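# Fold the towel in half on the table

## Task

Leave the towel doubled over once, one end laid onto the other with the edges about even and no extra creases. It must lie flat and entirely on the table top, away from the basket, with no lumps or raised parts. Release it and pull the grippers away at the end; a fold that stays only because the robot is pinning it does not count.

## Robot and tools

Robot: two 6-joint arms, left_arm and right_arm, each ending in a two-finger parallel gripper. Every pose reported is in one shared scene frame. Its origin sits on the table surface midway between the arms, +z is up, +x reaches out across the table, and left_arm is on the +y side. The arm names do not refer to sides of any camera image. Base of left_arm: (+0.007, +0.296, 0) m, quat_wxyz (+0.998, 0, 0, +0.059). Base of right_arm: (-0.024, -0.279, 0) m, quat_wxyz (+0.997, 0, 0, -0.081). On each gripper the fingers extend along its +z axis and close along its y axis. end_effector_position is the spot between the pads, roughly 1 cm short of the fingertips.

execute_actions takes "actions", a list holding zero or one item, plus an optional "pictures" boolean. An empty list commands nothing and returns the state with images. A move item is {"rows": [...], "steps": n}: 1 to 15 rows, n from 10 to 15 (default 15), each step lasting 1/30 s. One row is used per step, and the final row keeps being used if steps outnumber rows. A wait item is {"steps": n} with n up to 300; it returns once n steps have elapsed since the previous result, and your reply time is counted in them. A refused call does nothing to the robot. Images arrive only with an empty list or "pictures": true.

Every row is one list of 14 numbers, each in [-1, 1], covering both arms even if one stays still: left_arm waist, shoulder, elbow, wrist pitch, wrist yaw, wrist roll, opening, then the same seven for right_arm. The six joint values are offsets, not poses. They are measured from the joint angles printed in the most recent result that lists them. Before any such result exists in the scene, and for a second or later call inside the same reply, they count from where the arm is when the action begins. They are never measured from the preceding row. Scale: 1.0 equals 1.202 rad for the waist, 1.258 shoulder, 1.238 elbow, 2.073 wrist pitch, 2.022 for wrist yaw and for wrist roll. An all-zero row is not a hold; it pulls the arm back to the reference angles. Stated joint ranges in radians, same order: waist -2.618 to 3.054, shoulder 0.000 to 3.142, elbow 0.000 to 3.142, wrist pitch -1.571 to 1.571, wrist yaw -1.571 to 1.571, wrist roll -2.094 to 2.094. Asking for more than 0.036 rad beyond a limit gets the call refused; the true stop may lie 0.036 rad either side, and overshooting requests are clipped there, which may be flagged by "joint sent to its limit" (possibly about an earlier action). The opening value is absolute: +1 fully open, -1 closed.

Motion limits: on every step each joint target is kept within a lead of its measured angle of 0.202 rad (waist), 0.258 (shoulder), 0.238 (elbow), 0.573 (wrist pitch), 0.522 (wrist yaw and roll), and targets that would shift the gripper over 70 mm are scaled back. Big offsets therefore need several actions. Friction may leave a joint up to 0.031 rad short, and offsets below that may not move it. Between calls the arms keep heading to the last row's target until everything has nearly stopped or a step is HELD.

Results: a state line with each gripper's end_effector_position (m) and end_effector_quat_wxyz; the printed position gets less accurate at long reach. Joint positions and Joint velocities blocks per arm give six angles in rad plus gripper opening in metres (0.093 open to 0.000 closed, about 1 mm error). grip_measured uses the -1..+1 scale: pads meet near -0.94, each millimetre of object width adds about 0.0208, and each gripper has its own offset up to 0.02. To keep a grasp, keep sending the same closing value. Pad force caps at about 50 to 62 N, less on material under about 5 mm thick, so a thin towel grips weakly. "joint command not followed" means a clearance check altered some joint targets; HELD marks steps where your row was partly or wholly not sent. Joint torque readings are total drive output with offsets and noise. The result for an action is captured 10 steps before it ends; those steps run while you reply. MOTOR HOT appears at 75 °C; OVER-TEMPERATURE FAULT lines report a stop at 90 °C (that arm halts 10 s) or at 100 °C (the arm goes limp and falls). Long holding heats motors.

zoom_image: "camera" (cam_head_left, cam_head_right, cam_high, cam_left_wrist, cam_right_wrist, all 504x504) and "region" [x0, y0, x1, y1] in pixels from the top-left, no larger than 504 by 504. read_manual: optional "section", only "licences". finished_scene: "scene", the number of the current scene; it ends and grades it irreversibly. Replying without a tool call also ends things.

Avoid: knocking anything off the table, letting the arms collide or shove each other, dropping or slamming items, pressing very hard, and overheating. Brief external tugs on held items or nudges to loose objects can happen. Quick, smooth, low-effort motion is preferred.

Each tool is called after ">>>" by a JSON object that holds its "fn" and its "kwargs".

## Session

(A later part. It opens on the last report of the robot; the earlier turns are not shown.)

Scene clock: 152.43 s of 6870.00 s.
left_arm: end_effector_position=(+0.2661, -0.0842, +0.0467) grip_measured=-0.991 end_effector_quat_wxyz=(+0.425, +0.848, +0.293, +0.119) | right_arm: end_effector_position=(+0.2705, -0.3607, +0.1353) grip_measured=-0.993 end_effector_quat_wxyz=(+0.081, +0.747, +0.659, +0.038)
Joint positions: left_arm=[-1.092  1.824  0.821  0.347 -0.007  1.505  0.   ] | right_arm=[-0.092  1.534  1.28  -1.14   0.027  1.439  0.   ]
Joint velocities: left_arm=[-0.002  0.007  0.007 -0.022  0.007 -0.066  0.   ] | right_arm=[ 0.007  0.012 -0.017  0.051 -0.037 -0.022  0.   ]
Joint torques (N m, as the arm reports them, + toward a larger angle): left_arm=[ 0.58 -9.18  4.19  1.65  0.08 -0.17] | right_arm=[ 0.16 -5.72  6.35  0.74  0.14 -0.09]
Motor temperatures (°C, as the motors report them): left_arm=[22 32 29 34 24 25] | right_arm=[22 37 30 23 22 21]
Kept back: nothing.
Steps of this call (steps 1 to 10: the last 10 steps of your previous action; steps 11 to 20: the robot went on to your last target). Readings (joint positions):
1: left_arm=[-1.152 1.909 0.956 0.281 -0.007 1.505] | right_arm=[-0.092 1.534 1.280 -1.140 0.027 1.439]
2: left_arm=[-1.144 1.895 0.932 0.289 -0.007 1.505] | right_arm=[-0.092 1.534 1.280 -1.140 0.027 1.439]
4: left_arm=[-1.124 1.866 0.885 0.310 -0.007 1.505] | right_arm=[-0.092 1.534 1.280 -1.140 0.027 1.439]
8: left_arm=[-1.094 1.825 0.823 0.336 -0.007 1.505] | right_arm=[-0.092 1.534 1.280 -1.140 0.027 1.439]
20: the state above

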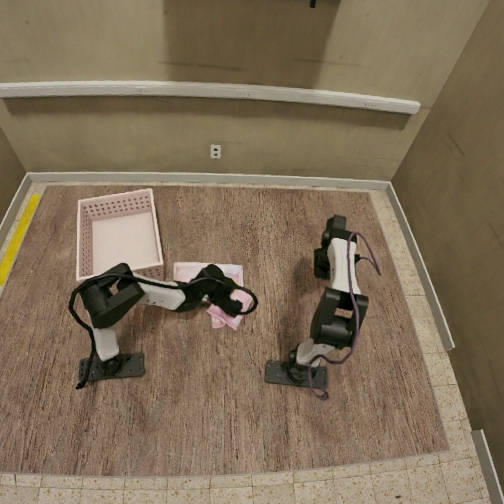

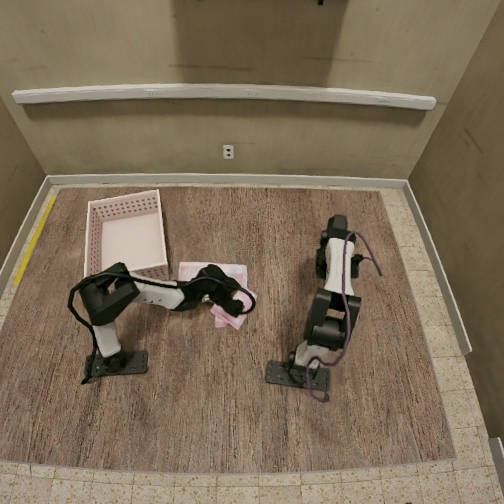

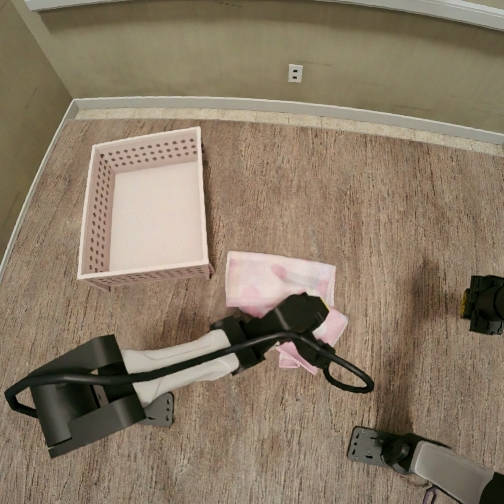

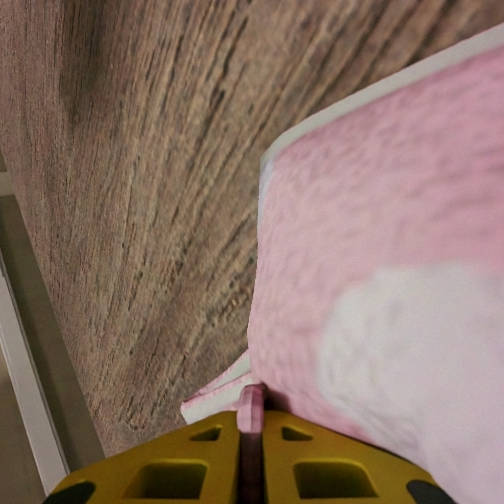

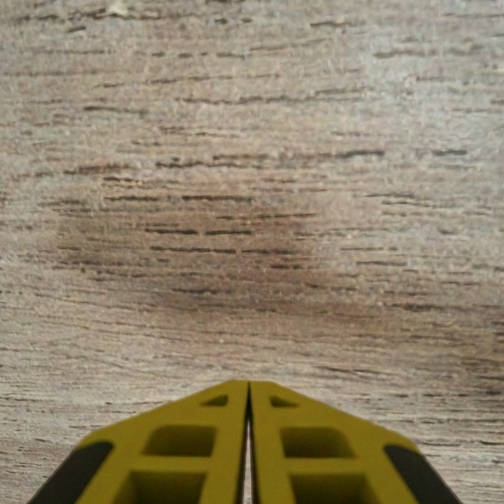

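>>> {"fn": "execute_actions", "kwargs": {"actions": [{"rows": [[0,0,0,0,0,0,-1,0.1,0.05,0.1,-0.04,-0.013,-0.1,-1],[0,0,0,0,0,0,-1,0.2,0.1,0.2,-0.04,-0.013,-0.2,-1],[0,0,0,0,0,0,-1,0.3,0.15,0.3,-0.04,-0.013,-0.3,-1],[0,0,0,0,0,0,-1,0.4,0.2,0.415,-0.04,-0.013,-0.4,-1],[0,0,0,0,0,0,-1,0.5,0.25,0.415,-0.04,-0.013,-0.48,-1],[0,0,0,0,0,0,-1,0.55,0.3,0.415,-0.04,-0.013,-0.48,-1],[0,0,0,0,0,0,-1,0.58,0.33,0.415,-0.04,-0.013,-0.48,-1],[0,0,0,0,0,0,-1,0.6,0.36,0.415,-0.04,-0.013,-0.48,-1],[0,0,0,0,0,0,-1,0.6,0.39,0.415,-0.04,-0.013,-0.48,-1],[0,0,0,0,0,0,-1,0.6,0.42,0.415,-0.04,-0.013,-0.48,-1],[0,0,0,0,0,0,-1,0.6,0.44,0.415,-0.04,-0.013,-0.48,-1],[0,0,0,0,0,0,-1,0.6,0.455,0.415,-0.04,-0.013,-0.48,-1]], "steps": 15}]}}

>>> {"fn": "execute_actions", "kwargs": {"actions": [{"steps": 22}], "pictures": true}}

Scene clock: 154.00 s of 6870.00 s.
left_arm: end_effector_position=(+0.2667, -0.0851, +0.0481) grip_measured=-0.991 end_effector_quat_wxyz=(+0.428, +0.847, +0.293, +0.119) | right_arm: end_effector_position=(+0.3287, -0.2988, +0.1583) grip_measured=-0.992 end_effector_quat_wxyz=(+0.092, +0.547, +0.831, +0.038)
Joint positions: left_arm=[-1.092  1.824  0.821  0.354 -0.007  1.505  0.   ] | right_arm=[ 0.121  1.7    1.541 -1.215  0.029  1.12   0.   ]
Joint velocities: left_arm=[-0.012 -0.022 -0.012 -0.081 -0.051  0.007  0.   ] | right_arm=[ 1.497  1.365  1.888  0.095 -0.081 -2.147  0.   ]
Joint torques (N m, as the arm reports them, + toward a larger angle): left_arm=[ 0.07 -8.67  7.07  1.73  0.09 -0.17] | right_arm=[ 0.76 -5.71  6.24  0.65 -0.02 -0.1 ]
Motor temperatures (°C, as the motors report them): left_arm=[22 32 29 34 24 25] | right_arm=[22 37 30 23 22 21]
Steps of this call (steps 1 to 15: the robot went on to your last target; steps 16 to 42: nothing new was sent; steps 43 to 47: the first 5 steps of this action). Readings (joint positions):
43: left_arm=[-1.092 1.824 0.821 0.349 -0.007 1.505] | right_arm=[-0.078 1.545 1.299 -1.164 0.030 1.408]
44: left_arm=[-1.092 1.824 0.821 0.351 -0.007 1.505] | right_arm=[-0.041 1.572 1.347 -1.199 0.032 1.352]
46: left_arm=[-1.092 1.824 0.821 0.354 -0.007 1.505] | right_arm=[0.067 1.652 1.474 -1.217 0.031 1.196]
47: the state above

Scene clock: 154.73 s of 6870.00 s.
left_arm: end_effector_position=(+0.2668, -0.0851, +0.0482) grip_measured=-0.991 end_effector_quat_wxyz=(+0.429, +0.846, +0.293, +0.119) | right_arm: end_effector_position=(+0.3405, -0.0940, +0.0642) grip_measured=-0.992 end_effector_quat_wxyz=(-0.004, +0.008, +1.000, +0.002)
Joint positions: left_arm=[-1.092  1.824  0.821  0.355 -0.007  1.505  0.   ] | right_arm=[ 0.631  2.128  1.764 -1.213 -0.007  0.483  0.   ]
Joint velocities: left_arm=[ 0.002  0.007 -0.017  0.007 -0.022 -0.066  0.   ] | right_arm=[-0.012 -0.007  0.002 -0.007  0.11  -0.095  0.   ]
Joint torques (N m, as the arm reports them, + toward a larger angle): left_arm=[ 0.04 -8.64  7.11  1.74  0.1  -0.17] | right_arm=[  0.06 -12.06   8.31   0.27   0.15  -0.15]
Motor temperatures (°C, as the motors report them): left_arm=[22 32 29 34 24 25] | right_arm=[23 37 30 23 22 21]
Kept back: nothing.
Steps of this call (steps 1 to 10: the last 10 steps of your previous action; steps 11 to 22: the robot went on to your last target). Readings (joint positions):
1: left_arm=[-1.092 1.824 0.821 0.355 -0.007 1.505] | right_arm=[0.174 1.750 1.606 -1.212 0.028 1.046]
2: left_arm=[-1.092 1.824 0.821 0.355 -0.007 1.505] | right_arm=[0.225 1.801 1.664 -1.205 0.027 0.971]
4: left_arm=[-1.092 1.824 0.821 0.355 -0.007 1.505] | right_arm=[0.327 1.890 1.733 -1.186 0.025 0.837]
8: left_arm=[-1.092 1.824 0.821 0.355 -0.007 1.505] | right_arm=[0.528 2.043 1.763 -1.179 0.021 0.661]
22: the state above

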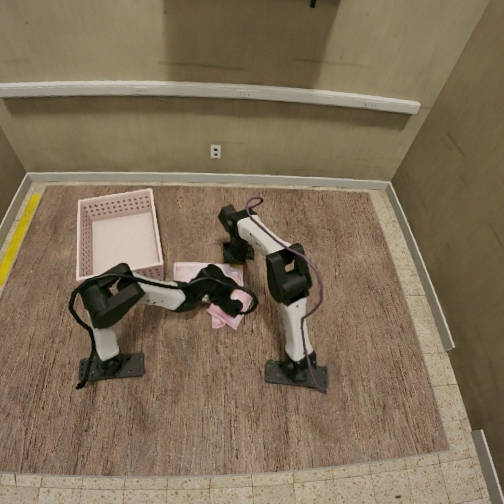

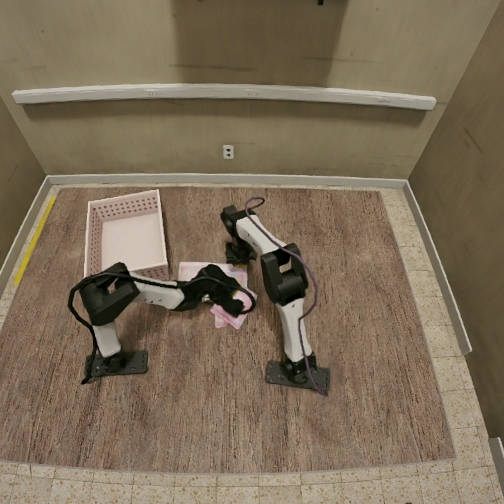

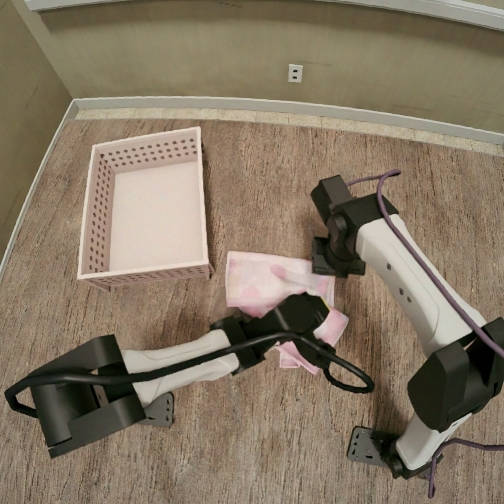

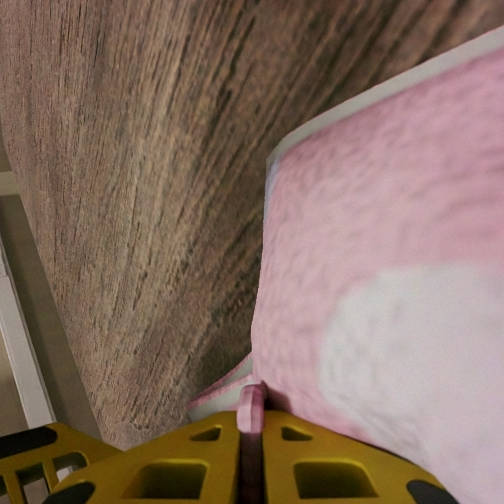

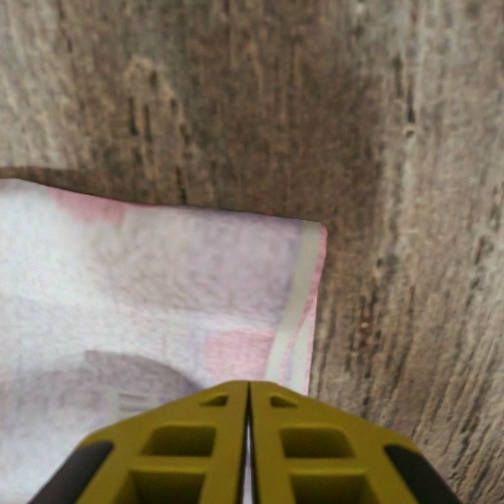

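>>> {"fn": "execute_actions", "kwargs": {"actions": [{"rows": [[0,0,0,0,0,0,-1,0,0.005,-0.02,0.02,0,0,-1],[0,0,0,0,0,0,-1,0,0.01,-0.04,0.035,0,0,-1],[0,0,0,0,0,0,-1,0,0.015,-0.06,0.05,0,0,-1],[0,0,0,0,0,0,-1,0,0.02,-0.08,0.065,0,0,-1],[0,0,0,0,0,0,-1,0,0.025,-0.1,0.08,0,0,-1],[0,0,0,0,0,0,-1,0,0.03,-0.115,0.095,0,0,-1],[0,0,0,0,0,0,-1,0,0.04,-0.125,0.095,0,0,-1],[0,0,0,0,0,0,-1,0,0.054,-0.14,0.095,0,0,-1]], "steps": 15}]}}

>>> {"fn": "execute_actions", "kwargs": {"actions": [{"steps": 14}]}}

>>> {"fn": "execute_actions", "kwargs": {"actions": [{"rows": [[0,0,0,0,0,0,-1,-0.015,0.02,-0.035,0,0,-0.008,-1],[0,0,0,0,0,0,-1,-0.03,0.013,-0.046,0.003,0,-0.016,-1],[0,0,0,0,0,0,-1,-0.045,0.006,-0.057,0.005,0,-0.024,-1],[0,0,0,0,0,0,-1,-0.06,-0.001,-0.068,0.008,0,-0.032,-1],[0,0,0,0,0,0,-1,-0.075,-0.008,-0.079,0.01,0,-0.04,-1],[0,0,0,0,0,0,-1,-0.09,-0.015,-0.09,0.013,0,-0.05,-1],[0,0,0,0,0,0,-1,-0.105,-0.022,-0.1,0.015,0,-0.06,-1],[0,0,0,0,0,0,-1,-0.12,-0.029,-0.11,0.018,0,-0.07,-1],[0,0,0,0,0,0,-1,-0.135,-0.035,-0.12,0.02,0,-0.08,-1],[0,0,0,0,0,0,-1,-0.15,-0.041,-0.13,0.023,0,-0.09,-1],[0,0,0,0,0,0,-1,-0.165,-0.047,-0.14,0.025,0,-0.1,-1],[0,0,0,0,0,0,-1,-0.18,-0.053,-0.15,0.028,0,-0.105,-1]], "steps": 15}]}}

>>> {"fn": "execute_actions", "kwargs": {"actions": [{"steps": 18}], "pictures": true}}

>>> {"fn": "zoom_image", "kwargs": {"camera": "cam_high", "region": [200, 220, 420, 420]}}

Scene clock: 156.20 s of 6870.00 s.
left_arm: end_effector_position=(+0.2671, -0.0856, +0.0489) grip_measured=-0.991 end_effector_quat_wxyz=(+0.430, +0.846, +0.292, +0.120) | right_arm: end_effector_position=(+0.3419, -0.0933, +0.0494) grip_measured=-0.992 end_effector_quat_wxyz=(+0.002, +0.004, +1.000, +0.005)
Joint positions: left_arm=[-1.092  1.824  0.821  0.358 -0.007  1.505  0.   ] | right_arm=[ 0.631  2.129  1.707 -1.14  -0.007  0.476  0.   ]
Joint velocities: left_arm=[-0.007 -0.017 -0.017  0.022 -0.007 -0.037  0.   ] | right_arm=[ 0.002  0.066 -0.676  0.579 -0.022 -0.007  0.   ]
Joint torques (N m, as the arm reports them, + toward a larger angle): left_arm=[ 0.08 -8.64  7.08  1.8   0.09 -0.17] | right_arm=[ 0.16 -8.29  4.02  0.4   0.09  0.  ]
Motor temperatures (°C, as the motors report them): left_arm=[22 32 29 34 24 25] | right_arm=[22 37 31 23 22 21]
Steps of this call (steps 1 to 30: the robot went on to your last target; steps 31 to 39: nothing new was sent; steps 40 to 44: the first 5 steps of this action). Readings (joint positions):
40: left_arm=[-1.092 1.824 0.821 0.356 -0.007 1.505] | right_arm=[0.631 2.128 1.764 -1.212 -0.007 0.475]
41: left_arm=[-1.092 1.824 0.821 0.357 -0.007 1.505] | right_arm=[0.631 2.128 1.758 -1.201 -0.007 0.475]
43: left_arm=[-1.092 1.824 0.821 0.358 -0.007 1.505] | right_arm=[0.631 2.128 1.730 -1.162 -0.007 0.476]
44: the state above

Scene clock: 156.67 s of 6870.00 s.
left_arm: end_effector_position=(+0.2672, -0.0857, +0.0491) grip_measured=-0.991 end_effector_quat_wxyz=(+0.431, +0.845, +0.292, +0.120) | right_arm: end_effector_position=(+0.3374, -0.0956, +0.0165) grip_measured=-0.993 end_effector_quat_wxyz=(-0.009, +0.004, +1.000, -0.001)
Joint positions: left_arm=[-1.092  1.824  0.821  0.36  -0.007  1.505  0.   ] | right_arm=[ 0.631  2.164  1.628 -1.051 -0.007  0.476  0.   ]
Joint velocities: left_arm=[-0.007  0.002 -0.002 -0.007  0.022 -0.037  0.   ] | right_arm=[-0.002 -0.002  0.012  0.066  0.051  0.022  0.   ]
Joint torques (N m, as the arm reports them, + toward a larger angle): left_arm=[ 0.11 -8.65  7.06  1.78  0.09 -0.16] | right_arm=[ 0.18 -8.06  3.08  0.73  0.1   0.  ]
Motor temperatures (°C, as the motors report them): left_arm=[22 32 29 34 24 25] | right_arm=[22 37 30 23 22 21]
Kept back: nothing.
Steps of this call (steps 1 to 10: the last 10 steps of your previous action; steps 11 to 14: the robot went on to your last target). Readings (joint positions):
1: left_arm=[-1.092 1.824 0.821 0.358 -0.007 1.505] | right_arm=[0.631 2.133 1.684 -1.118 -0.007 0.476]
2: left_arm=[-1.092 1.824 0.821 0.358 -0.007 1.505] | right_arm=[0.631 2.141 1.664 -1.100 -0.007 0.476]
4: left_arm=[-1.092 1.824 0.821 0.359 -0.007 1.505] | right_arm=[0.631 2.166 1.630 -1.073 -0.007 0.476]
8: left_arm=[-1.092 1.824 0.821 0.359 -0.007 1.505] | right_arm=[0.631 2.163 1.628 -1.051 -0.007 0.476]
14: the state above

Scene clock: 156.83 s of 6870.00 s.
left_arm: end_effector_position=(+0.2674, -0.0860, +0.0496) grip_measured=-0.991 end_effector_quat_wxyz=(+0.432, +0.845, +0.292, +0.120) | right_arm: end_effector_position=(+0.3379, -0.1042, +0.0164) grip_measured=-0.993 end_effector_quat_wxyz=(-0.012, +0.003, +1.000, +0.011)
Joint positions: left_arm=[-1.092  1.824  0.821  0.362 -0.007  1.505  0.   ] | right_arm=[ 0.601  2.149  1.603 -1.038 -0.031  0.444  0.   ]
Joint velocities: left_arm=[-0.022  0.002 -0.007  0.037 -0.022  0.022  0.   ] | right_arm=[-0.379 -0.208 -0.349  0.183 -0.227 -0.315  0.   ]
Joint torques (N m, as the arm reports them, + toward a larger angle): left_arm=[ 0.08 -8.64  7.05  1.74  0.09 -0.16] | right_arm=[-2.78 -8.96  2.03  0.17  0.52 -0.12]
Motor temperatures (°C, as the motors report them): left_arm=[22 32 29 34 24 25] | right_arm=[23 37 30 23 22 21]
Steps of this call (steps 1 to 5: the first 5 steps of this action). Readings (joint positions):
1: left_arm=[-1.092 1.824 0.821 0.360 -0.007 1.505] | right_arm=[0.629 2.164 1.628 -1.052 -0.007 0.475]
2: left_arm=[-1.092 1.824 0.821 0.361 -0.007 1.505] | right_arm=[0.627 2.164 1.627 -1.052 -0.009 0.470]
4: left_arm=[-1.092 1.824 0.821 0.361 -0.007 1.505] | right_arm=[0.613 2.156 1.614 -1.044 -0.024 0.455]
5: the state above

Scene clock: 157.43 s of 6870.00 s.
left_arm: end_effector_position=(+0.2686, -0.0878, +0.0525) grip_measured=-0.991 end_effector_quat_wxyz=(+0.438, +0.842, +0.291, +0.122) | right_arm: end_effector_position=(+0.3366, -0.1667, +0.0157) grip_measured=-0.993 end_effector_quat_wxyz=(-0.028, +0.005, +0.999, +0.033)
Joint positions: left_arm=[-1.092  1.824  0.821  0.377 -0.007  1.505  0.   ] | right_arm=[ 0.431  2.081  1.491 -1.017 -0.079  0.276  0.   ]
Joint velocities: left_arm=[ 0.002 -0.002 -0.007  0.007 -0.007  0.066  0.   ] | right_arm=[-0.032 -0.002  0.002 -0.11   0.051 -0.066  0.   ]
Joint torques (N m, as the arm reports them, + toward a larger angle): left_arm=[ 0.02 -8.66  7.11  1.66  0.08 -0.16] | right_arm=[-1.15 -8.47  2.09  0.58  0.67 -0.14]
Motor temperatures (°C, as the motors report them): left_arm=[22 32 29 34 24 25] | right_arm=[23 37 30 23 22 21]
Kept back: nothing.
Steps of this call (steps 1 to 10: the last 10 steps of your previous action; steps 11 to 18: the robot went on to your last target). Readings (joint positions):
1: left_arm=[-1.092 1.824 0.821 0.364 -0.007 1.505] | right_arm=[0.586 2.141 1.590 -1.032 -0.037 0.433]
2: left_arm=[-1.092 1.824 0.821 0.365 -0.007 1.505] | right_arm=[0.567 2.133 1.576 -1.028 -0.042 0.419]
4: left_arm=[-1.092 1.824 0.821 0.366 -0.007 1.505] | right_arm=[0.526 2.117 1.550 -1.022 -0.049 0.389]
8: left_arm=[-1.092 1.824 0.821 0.374 -0.007 1.505] | right_arm=[0.452 2.086 1.501 -1.019 -0.072 0.326]
18: the state above

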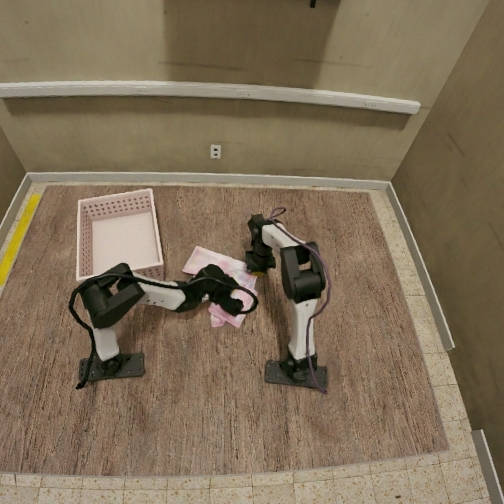

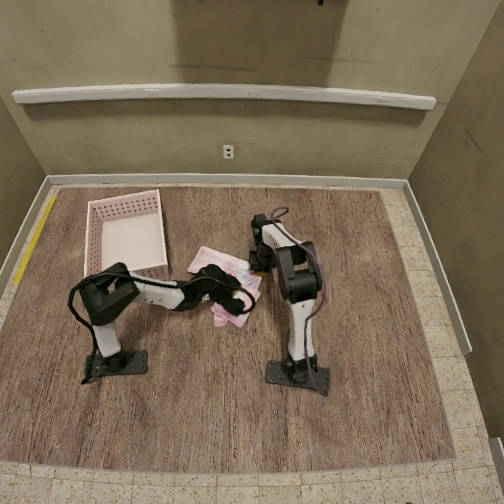

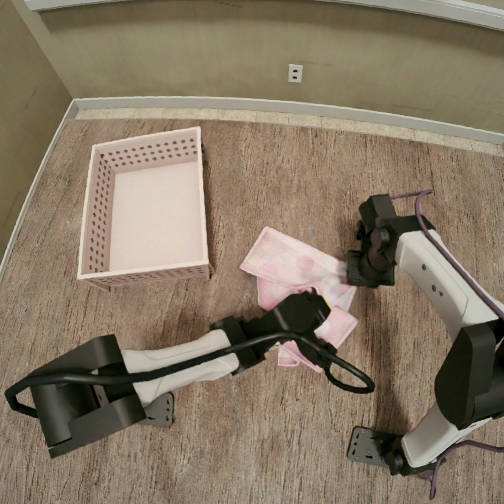

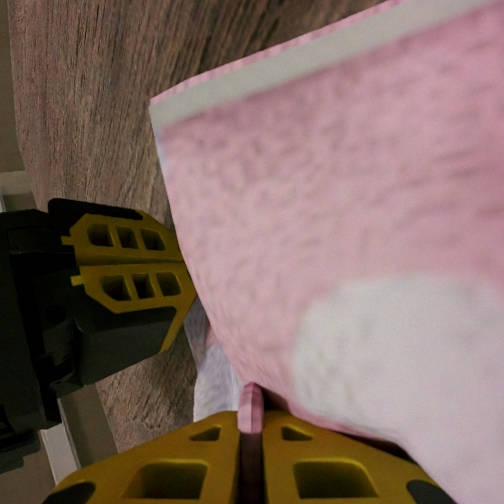

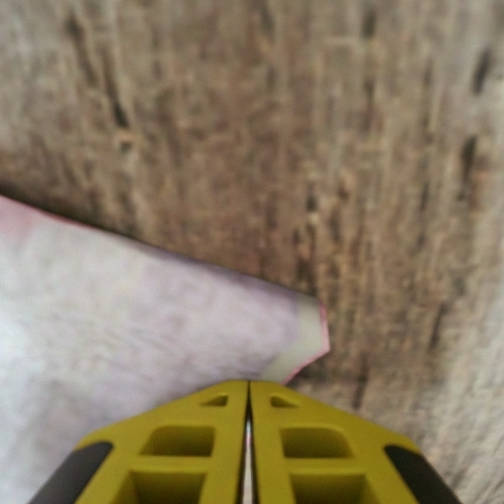

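Region (200, 220, 420, 420) of cam_high's 504x504 image, scaled by 2.291, with more detail than that image has; it fills the top 458 rows of this view, and the rest is white.

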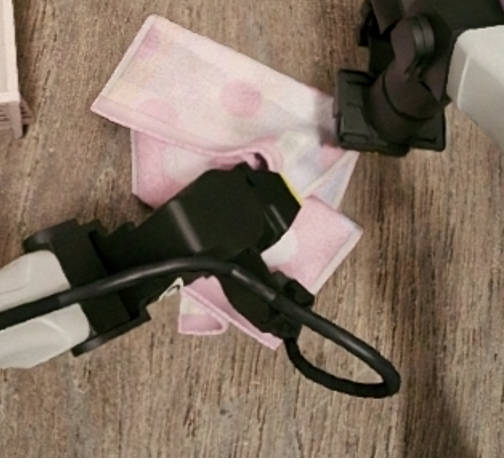

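>>> {"fn": "execute_actions", "kwargs": {"actions": []}}

Scene clock: 158.87 s of 6870.00 s.
left_arm: end_effector_position=(+0.2686, -0.0878, +0.0525) grip_measured=-0.991 end_effector_quat_wxyz=(+0.438, +0.842, +0.291, +0.122) | right_arm: end_effector_position=(+0.3366, -0.1667, +0.0157) grip_measured=-0.993 end_effector_quat_wxyz=(-0.028, +0.002, +0.999, +0.033)
Joint positions: left_arm=[-1.092  1.824  0.821  0.377 -0.007  1.505  0.   ] | right_arm=[ 0.431  2.081  1.491 -1.017 -0.079  0.27   0.   ]
Joint velocities: left_arm=[ 0.002 -0.007  0.007 -0.037  0.037 -0.007  0.   ] | right_arm=[-0.002 -0.002  0.022 -0.066 -0.037 -0.037  0.   ]
Joint torques (N m, as the arm reports them, + toward a larger angle): left_arm=[ 0.02 -8.63  7.12  1.66  0.07 -0.16] | right_arm=[-1.12 -8.46  2.1   0.58  0.67 -0.14]
Motor temperatures (°C, as the motors report them): left_arm=[22 32 29 34 24 25] | right_arm=[23 37 30 23 22 21]
Kept back: nothing.
Steps of this call (steps 1 to 30: the robot went on to your last target; steps 31 to 43: nothing new was sent). Readings (joint positions):
1: left_arm=[-1.092 1.824 0.821 0.377 -0.007 1.505] | right_arm=[0.431 2.081 1.491 -1.017 -0.079 0.275]
2: left_arm=[-1.092 1.824 0.821 0.377 -0.007 1.505] | right_arm=[0.431 2.081 1.491 -1.017 -0.079 0.274]
4: left_arm=[-1.092 1.824 0.821 0.377 -0.007 1.505] | right_arm=[0.431 2.081 1.491 -1.017 -0.079 0.272]
8: left_arm=[-1.092 1.824 0.821 0.377 -0.007 1.505] | right_arm=[0.431 2.081 1.491 -1.017 -0.079 0.271]
43: the state above
All arms were judged still, so your last target was given up. Only a new action makes them travel on or press farther. Fingers that are still opening or closing keep moving.

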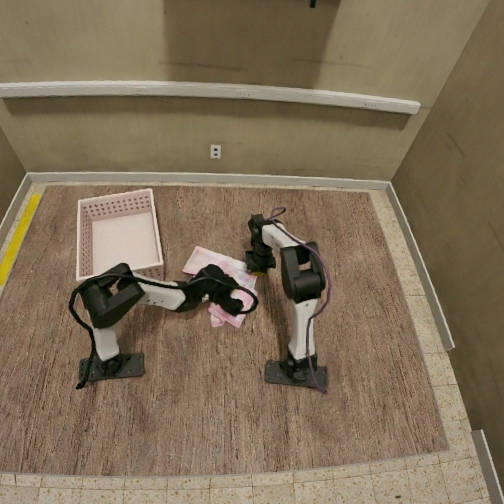

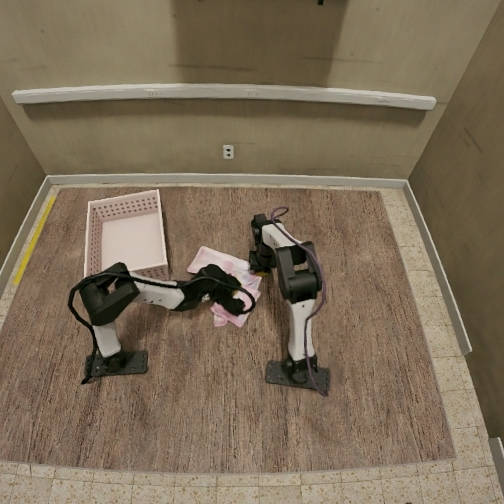

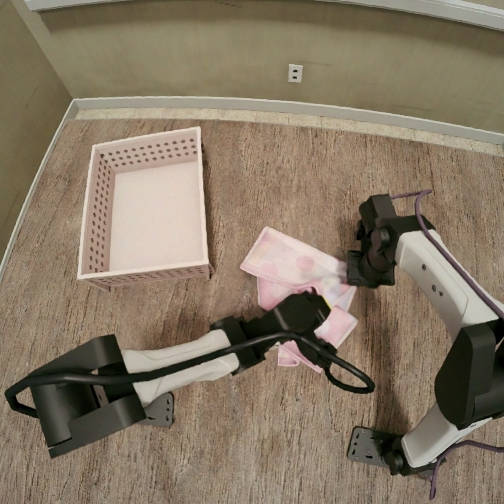

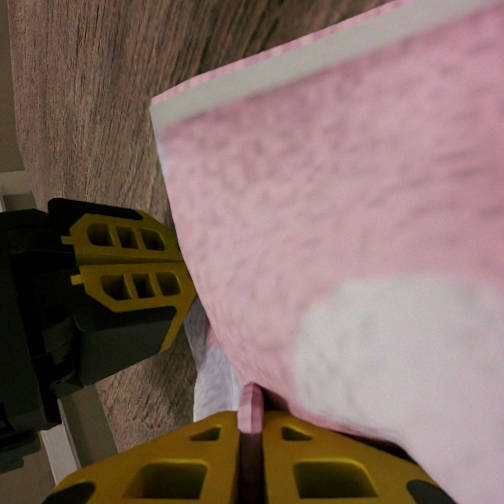

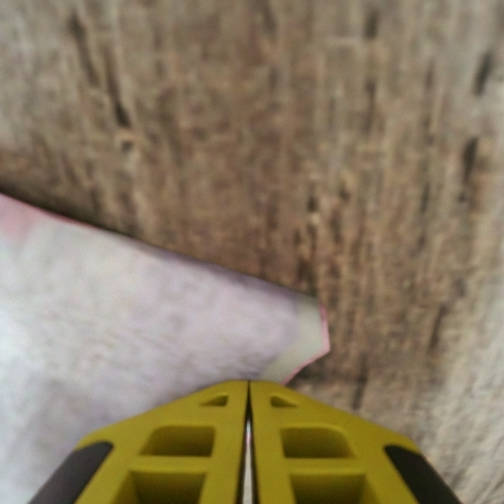

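>>> {"fn": "execute_actions", "kwargs": {"actions": [{"rows":[[0,0.03,-0.012,0.025,0,0,-1,0,0.015,0,0,0,0,-1],[0,0.03,-0.012,0.025,0,0,-1,0,0.015,0,0,0,0,-1],[0,0.03,-0.012,0.025,0,0,-1,0,0.015,0,0,0,0,-1],[0,0.062,-0.028,0.05,0,0,-1,0,0.015,0,0,0,0,-1]],"steps":15}]}}

>>> {"fn": "execute_actions", "kwargs": {"actions": []}}

Scene clock: 160.87 s of 6870.00 s.
left_arm: end_effector_position=(+0.2722, -0.0933, +0.0497) grip_measured=-0.991 end_effector_quat_wxyz=(+0.450, +0.835, +0.289, +0.125) | right_arm: end_effector_position=(+0.3360, -0.1643, +0.0159) grip_measured=-0.993 end_effector_quat_wxyz=(-0.030, +0.002, +0.999, +0.040)
Joint positions: left_arm=[-1.092  1.858  0.821  0.44  -0.006  1.505  0.   ] | right_arm=[ 0.431  2.081  1.491 -1.017 -0.092  0.27   0.   ]
Joint velocities: left_arm=[-0.002  0.315 -0.012  0.418 -0.037 -0.007  0.   ] | right_arm=[ 0.017 -0.002 -0.007 -0.095 -0.007  0.081  0.   ]
Joint torques (N m, as the arm reports them, + toward a larger angle): left_arm=[ 0.11 -6.93  4.    1.6   0.06 -0.17] | right_arm=[ 0.13 -8.28  5.74  0.32  0.15 -0.08]
Motor temperatures (°C, as the motors report them): left_arm=[22 33 29 34 24 25] | right_arm=[23 37 30 23 22 21]
Steps of this call (steps 1 to 55: nothing new was sent; steps 56 to 60: the first 5 steps of this action). Readings (joint positions):
56: left_arm=[-1.092 1.827 0.821 0.386 -0.007 1.505] | right_arm=[0.431 2.081 1.491 -1.017 -0.087 0.270]
57: left_arm=[-1.092 1.833 0.821 0.399 -0.007 1.505] | right_arm=[0.431 2.081 1.491 -1.017 -0.091 0.270]
59: left_arm=[-1.092 1.847 0.821 0.421 -0.007 1.505] | right_arm=[0.431 2.081 1.491 -1.017 -0.092 0.270]
60: the state above

Scene clock: 161.20 s of 6870.00 s.
left_arm: end_effector_position=(+0.2746, -0.0967, +0.0478) grip_measured=-0.991 end_effector_quat_wxyz=(+0.459, +0.831, +0.287, +0.127) | right_arm: end_effector_position=(+0.3360, -0.1643, +0.0159) grip_measured=-0.993 end_effector_quat_wxyz=(-0.030, +0.002, +0.999, +0.040)
Joint positions: left_arm=[-1.092  1.881  0.821  0.482 -0.006  1.505  0.   ] | right_arm=[ 0.431  2.081  1.491 -1.017 -0.092  0.27   0.   ]
Joint velocities: left_arm=[-0.022 -0.007  0.007 -0.007  0.007 -0.022  0.   ] | right_arm=[-0.007 -0.002 -0.002 -0.007 -0.007  0.081  0.   ]
Joint torques (N m, as the arm reports them, + toward a larger angle): left_arm=[ 0.07 -7.32  3.82  1.86  0.07 -0.17] | right_arm=[ 0.14 -8.3   5.74  0.31  0.16 -0.08]
Motor temperatures (°C, as the motors report them): left_arm=[22 33 29 34 24 25] | right_arm=[23 37 30 23 22 21]
Kept back: nothing.
Steps of this call (steps 1 to 10: the last 10 steps of your previous action). Readings (joint positions):
1: left_arm=[-1.092 1.868 0.821 0.451 -0.006 1.505] | right_arm=[0.431 2.081 1.491 -1.017 -0.092 0.270]
2: left_arm=[-1.092 1.876 0.821 0.458 -0.006 1.505] | right_arm=[0.431 2.081 1.491 -1.017 -0.092 0.270]
4: left_arm=[-1.092 1.881 0.821 0.468 -0.006 1.505] | right_arm=[0.431 2.081 1.491 -1.017 -0.092 0.270]
8: left_arm=[-1.092 1.881 0.821 0.480 -0.006 1.505] | right_arm=[0.431 2.081 1.491 -1.017 -0.092 0.270]
10: the state above

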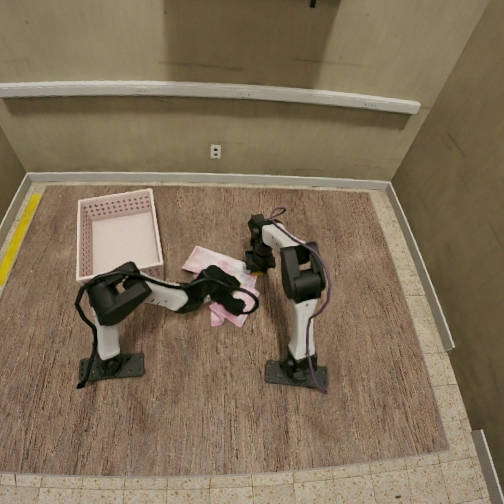

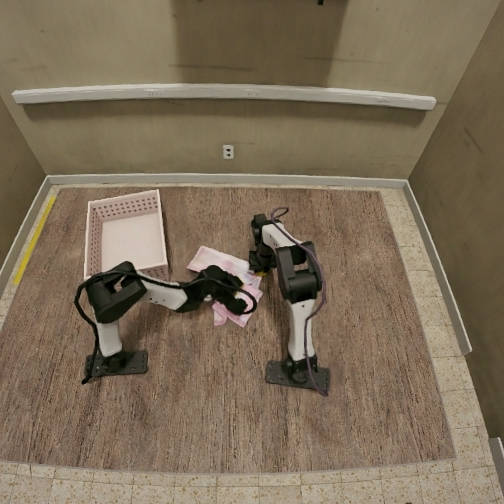

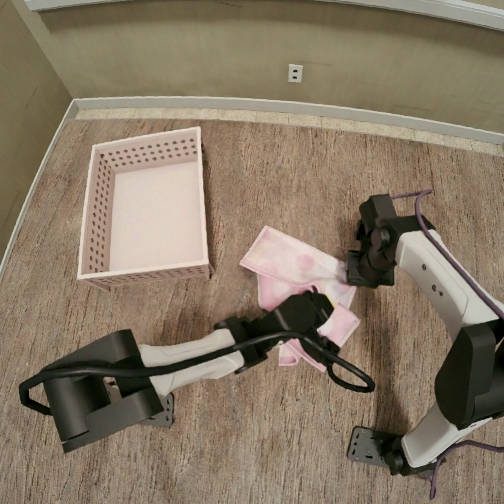

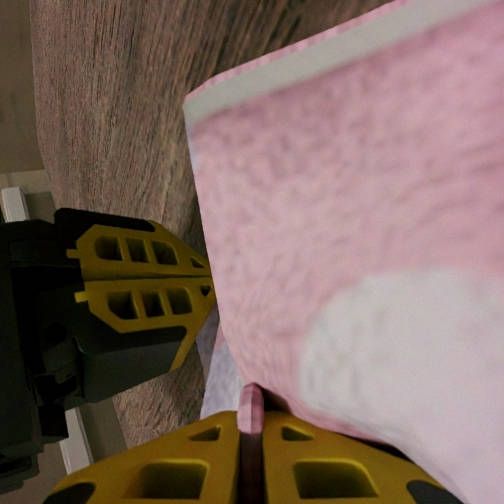

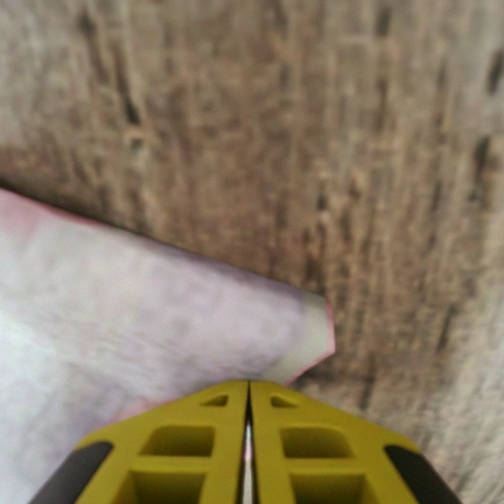

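>>> {"fn": "execute_actions", "kwargs": {"actions": [{"rows":[[0,0.03,-0.045,0,0,0,-1,0,-0.07,0.08,0,0.04,0.1,-1],[0,0.03,-0.045,0,0,0,-1,0,-0.07,0.08,0,0.04,0.2,-1],[0,0.03,-0.045,0,0,0,-1,0,-0.07,0.08,0,0.04,0.3,-1],[0,0.03,-0.045,0,0,0,-1,0,-0.07,0.08,0,0.04,0.4,-1],[0,0.03,-0.045,0,0,0,-1,0,-0.07,0.08,0,0.04,0.5,-1],[0,0.03,-0.045,0,0,0,-1,0,-0.09,0.06,-0.01,0.04,0.6,-1],[0,0.03,-0.045,0,0,0,-1,0,-0.13,0.01,-0.01,0.04,0.7,-1],[0,0.03,-0.045,0,0,0,-1,0,-0.17,-0.05,-0.02,0.04,0.8,-1],[0,0.03,-0.045,0,0,0,-1,0.03,-0.21,-0.11,-0.03,0.04,0.86,-1],[0,0.03,-0.045,0,0,0,-1,0.06,-0.26,-0.175,-0.035,0.045,0.86,-1]],"steps":15}]}}

>>> {"fn": "execute_actions", "kwargs": {"actions": [{"steps":20}], "pictures": true}}

Scene clock: 164.03 s of 6870.00 s.
left_arm: end_effector_position=(+0.2721, -0.0931, +0.0412) grip_measured=-0.991 end_effector_quat_wxyz=(+0.456, +0.833, +0.288, +0.127) | right_arm: end_effector_position=(+0.3610, -0.1651, +0.0536) grip_measured=-0.993 end_effector_quat_wxyz=(+0.026, +0.195, +0.980, +0.040)
Joint positions: left_arm=[-1.092  1.888  0.8    0.503 -0.006  1.505  0.   ] | right_arm=[ 0.431  2.022  1.558 -1.024 -0.048  0.662  0.   ]
Joint velocities: left_arm=[ 0.007  0.012  0.012  0.066 -0.051 -0.007  0.   ] | right_arm=[ 0.007 -0.418  0.305  0.051  0.168  2.835  0.   ]
Joint torques (N m, as the arm reports them, + toward a larger angle): left_arm=[ 0.02 -6.57  3.76  1.48  0.11 -0.15] | right_arm=[  0.16 -10.     7.17   0.52   0.17  -0.05]
Motor temperatures (°C, as the motors report them): left_arm=[22 33 29 35 24 25] | right_arm=[23 37 30 23 22 21]
Steps of this call (steps 1 to 30: the robot went on to your last target; steps 31 to 80: nothing new was sent; steps 81 to 85: the first 5 steps of this action). Readings (joint positions):
81: left_arm=[-1.092 1.882 0.817 0.487 -0.006 1.505] | right_arm=[0.431 2.074 1.503 -1.024 -0.085 0.302]
82: left_arm=[-1.092 1.884 0.811 0.492 -0.006 1.505] | right_arm=[0.431 2.066 1.517 -1.028 -0.074 0.369]
84: left_arm=[-1.092 1.887 0.801 0.499 -0.006 1.505] | right_arm=[0.431 2.037 1.547 -1.027 -0.054 0.562]
85: the state above

Scene clock: 164.70 s of 6870.00 s.
left_arm: end_effector_position=(+0.2728, -0.0941, +0.0430) grip_measured=-0.991 end_effector_quat_wxyz=(+0.460, +0.831, +0.287, +0.128) | right_arm: end_effector_position=(+0.2747, -0.1705, +0.0726) grip_measured=-0.993 end_effector_quat_wxyz=(-0.005, +0.726, +0.688, +0.007)
Joint positions: left_arm=[-1.092  1.888  0.8    0.512 -0.006  1.505  0.   ] | right_arm=[ 0.504  1.762  1.291 -1.092 -0.015  1.965  0.   ]
Joint velocities: left_arm=[-0.012  0.002 -0.012 -0.037  0.007 -0.081  0.   ] | right_arm=[-0.032 -0.022 -0.012  0.066 -0.007  0.198  0.   ]
Joint torques (N m, as the arm reports them, + toward a larger angle): left_arm=[ 0.07 -6.49  3.73  1.58  0.09 -0.16] | right_arm=[ 0.05 -7.91  4.65  0.31  0.22 -0.01]
Motor temperatures (°C, as the motors report them): left_arm=[22 33 29 35 24 25] | right_arm=[23 38 30 23 22 21]
Kept back: nothing.
Steps of this call (steps 1 to 10: the last 10 steps of your previous action; steps 11 to 20: the robot went on to your last target). Readings (joint positions):
1: left_arm=[-1.092 1.888 0.800 0.506 -0.006 1.505] | right_arm=[0.431 2.006 1.561 -1.019 -0.043 0.762]
2: left_arm=[-1.092 1.888 0.800 0.510 -0.006 1.505] | right_arm=[0.431 1.985 1.554 -1.015 -0.038 0.862]
4: left_arm=[-1.092 1.888 0.800 0.511 -0.006 1.505] | right_arm=[0.434 1.911 1.481 -1.004 -0.031 1.061]
8: left_arm=[-1.092 1.888 0.800 0.512 -0.006 1.505] | right_arm=[0.490 1.766 1.307 -1.075 -0.019 1.464]
20: the state above

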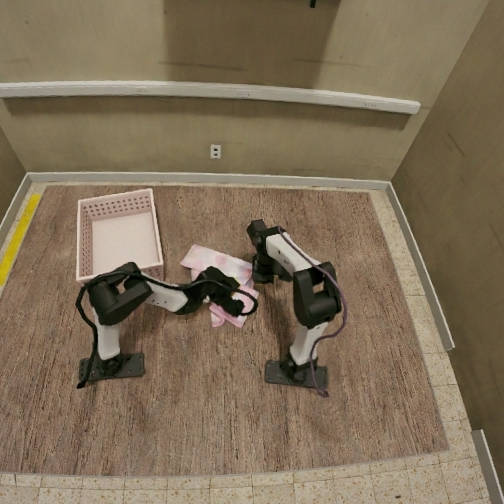

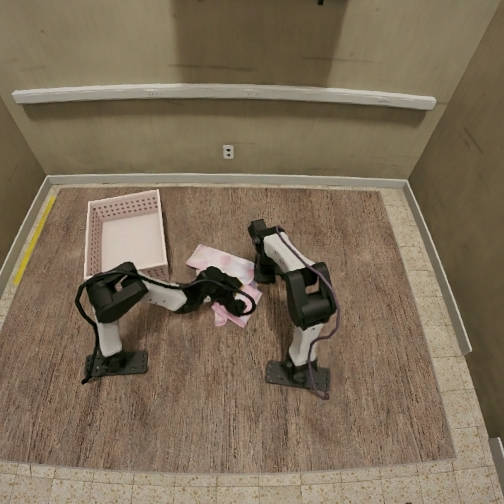

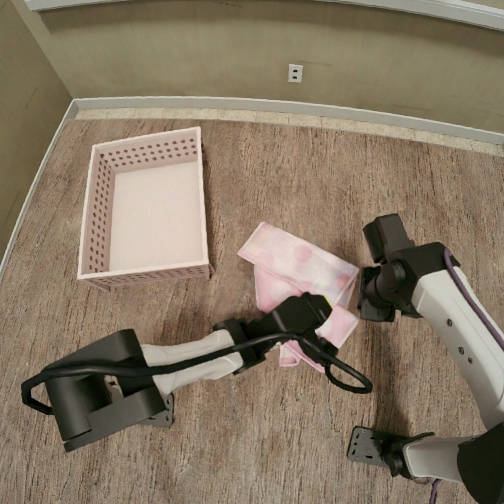

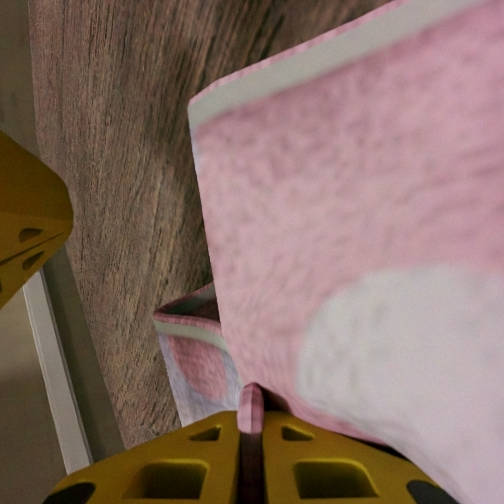

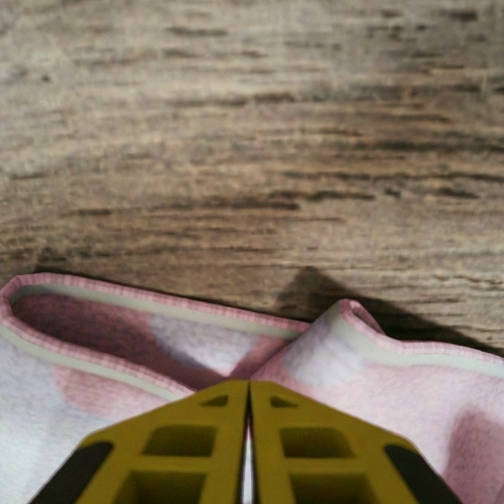

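>>> {"fn": "execute_actions", "kwargs": {"actions": [{"rows":[[0,0,0,0,0,0,-1,-0.02,0.03,0.03,0.015,0,0,-1],[0,0,0,0,0,0,-1,-0.045,0.06,0.03,0.03,0,0,-1],[0,0,0,0,0,0,-1,-0.045,0.09,0.03,0.045,0,0,-1],[0,0,0,0,0,0,-1,-0.045,0.12,0.03,0.06,0,0,-1],[0,0,0,0,0,0,-1,-0.045,0.15,0.03,0.075,0,0,-1]],"steps":15}]}}

>>> {"fn": "execute_actions", "kwargs": {"actions": [{"steps":15}], "pictures": true}}

Scene clock: 166.33 s of 6870.00 s.
left_arm: end_effector_position=(+0.2736, -0.0953, +0.0452) grip_measured=-0.991 end_effector_quat_wxyz=(+0.464, +0.828, +0.286, +0.129) | right_arm: end_effector_position=(+0.2933, -0.1783, +0.0491) grip_measured=-0.993 end_effector_quat_wxyz=(-0.009, +0.746, +0.666, -0.001)
Joint positions: left_arm=[-1.092  1.888  0.8    0.522 -0.006  1.505  0.   ] | right_arm=[ 0.463  1.856  1.312 -1.037 -0.016  1.983  0.   ]
Joint velocities: left_arm=[ 0.007  0.012  0.007 -0.066 -0.051 -0.051  0.   ] | right_arm=[-0.232  1.048  0.076  0.696 -0.022 -0.139  0.   ]
Joint torques (N m, as the arm reports them, + toward a larger angle): left_arm=[ 0.05 -8.98  6.75  1.79  0.08 -0.17] | right_arm=[ 0.34 -5.52  6.56  0.2   0.11 -0.13]
Motor temperatures (°C, as the motors report them): left_arm=[22 33 29 35 24 25] | right_arm=[23 37 30 23 22 21]
Steps of this call (steps 1 to 30: the robot went on to your last target; steps 31 to 44: nothing new was sent; steps 45 to 49: the first 5 steps of this action). Readings (joint positions):
45: left_arm=[-1.092 1.888 0.800 0.515 -0.006 1.505] | right_arm=[0.503 1.765 1.292 -1.091 -0.015 1.997]
46: left_arm=[-1.092 1.888 0.800 0.518 -0.006 1.505] | right_arm=[0.496 1.775 1.297 -1.088 -0.016 1.992]
48: left_arm=[-1.092 1.888 0.800 0.522 -0.006 1.505] | right_arm=[0.473 1.822 1.309 -1.060 -0.016 1.986]
49: the state above

Scene clock: 166.83 s of 6870.00 s.
left_arm: end_effector_position=(+0.2736, -0.0953, +0.0453) grip_measured=-0.991 end_effector_quat_wxyz=(+0.464, +0.828, +0.286, +0.129) | right_arm: end_effector_position=(+0.3063, -0.1782, +0.0141) grip_measured=-0.993 end_effector_quat_wxyz=(-0.014, +0.746, +0.666, -0.011)
Joint positions: left_arm=[-1.092  1.888  0.8    0.523 -0.006  1.505  0.   ] | right_arm=[ 0.452  1.965  1.313 -0.95  -0.016  1.973  0.   ]
Joint velocities: left_arm=[-0.007 -0.002  0.007 -0.081  0.095 -0.022  0.   ] | right_arm=[-0.032 -0.017 -0.017 -0.007 -0.051 -0.051  0.   ]
Joint torques (N m, as the arm reports them, + toward a larger angle): left_arm=[ 0.03 -8.93  6.8   1.78  0.09 -0.17] | right_arm=[-0.02 -9.78  6.62  0.32  0.12 -0.15]
Motor temperatures (°C, as the motors report them): left_arm=[22 33 29 35 24 25] | right_arm=[22 38 30 23 22 21]
Kept back: nothing.
Steps of this call (steps 1 to 10: the last 10 steps of your previous action; steps 11 to 15: the robot went on to your last target). Readings (joint positions):
1: left_arm=[-1.092 1.888 0.800 0.523 -0.006 1.505] | right_arm=[0.457 1.891 1.313 -1.012 -0.016 1.980]
2: left_arm=[-1.092 1.888 0.800 0.523 -0.006 1.505] | right_arm=[0.453 1.923 1.313 -0.996 -0.016 1.979]
4: left_arm=[-1.092 1.888 0.800 0.523 -0.006 1.505] | right_arm=[0.452 1.960 1.313 -0.976 -0.016 1.976]
8: left_arm=[-1.092 1.888 0.800 0.523 -0.006 1.505] | right_arm=[0.452 1.965 1.313 -0.958 -0.016 1.974]
15: the state above

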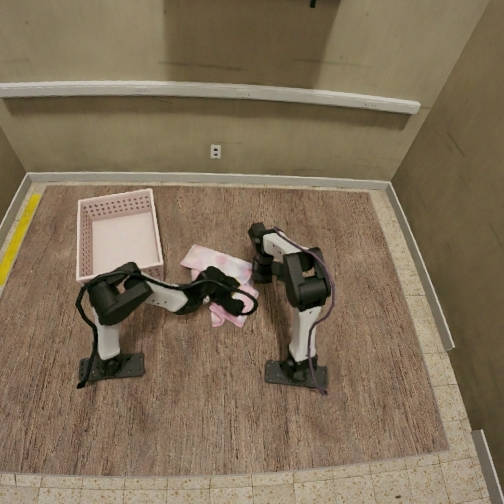

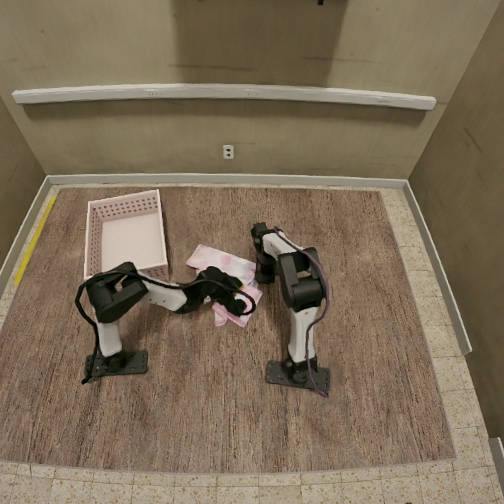

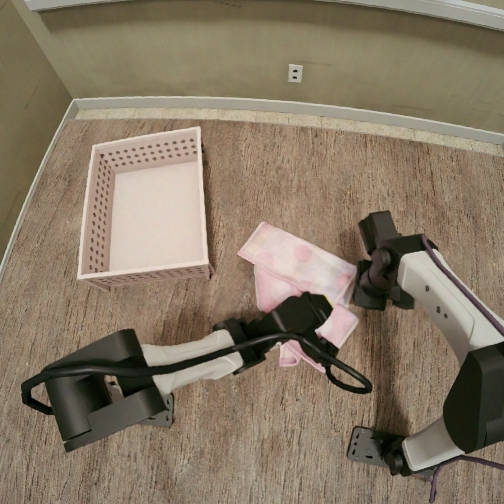

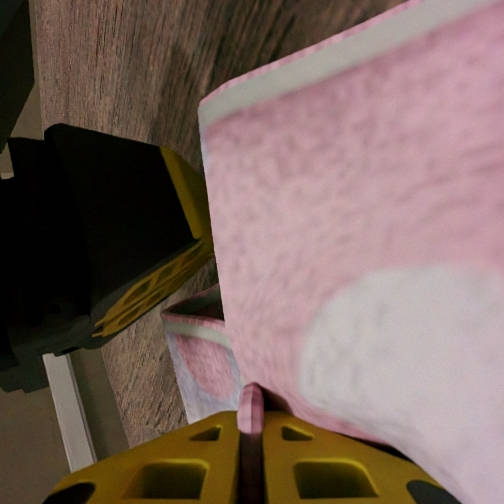

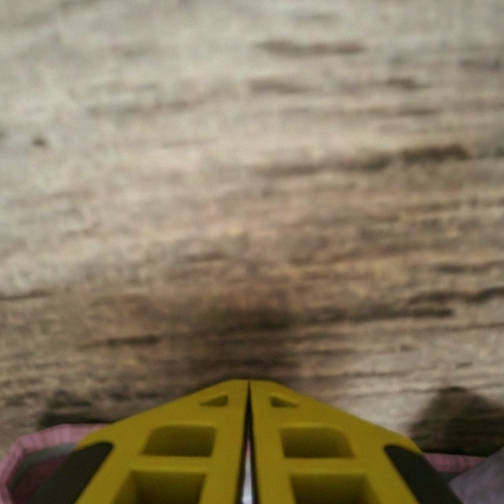

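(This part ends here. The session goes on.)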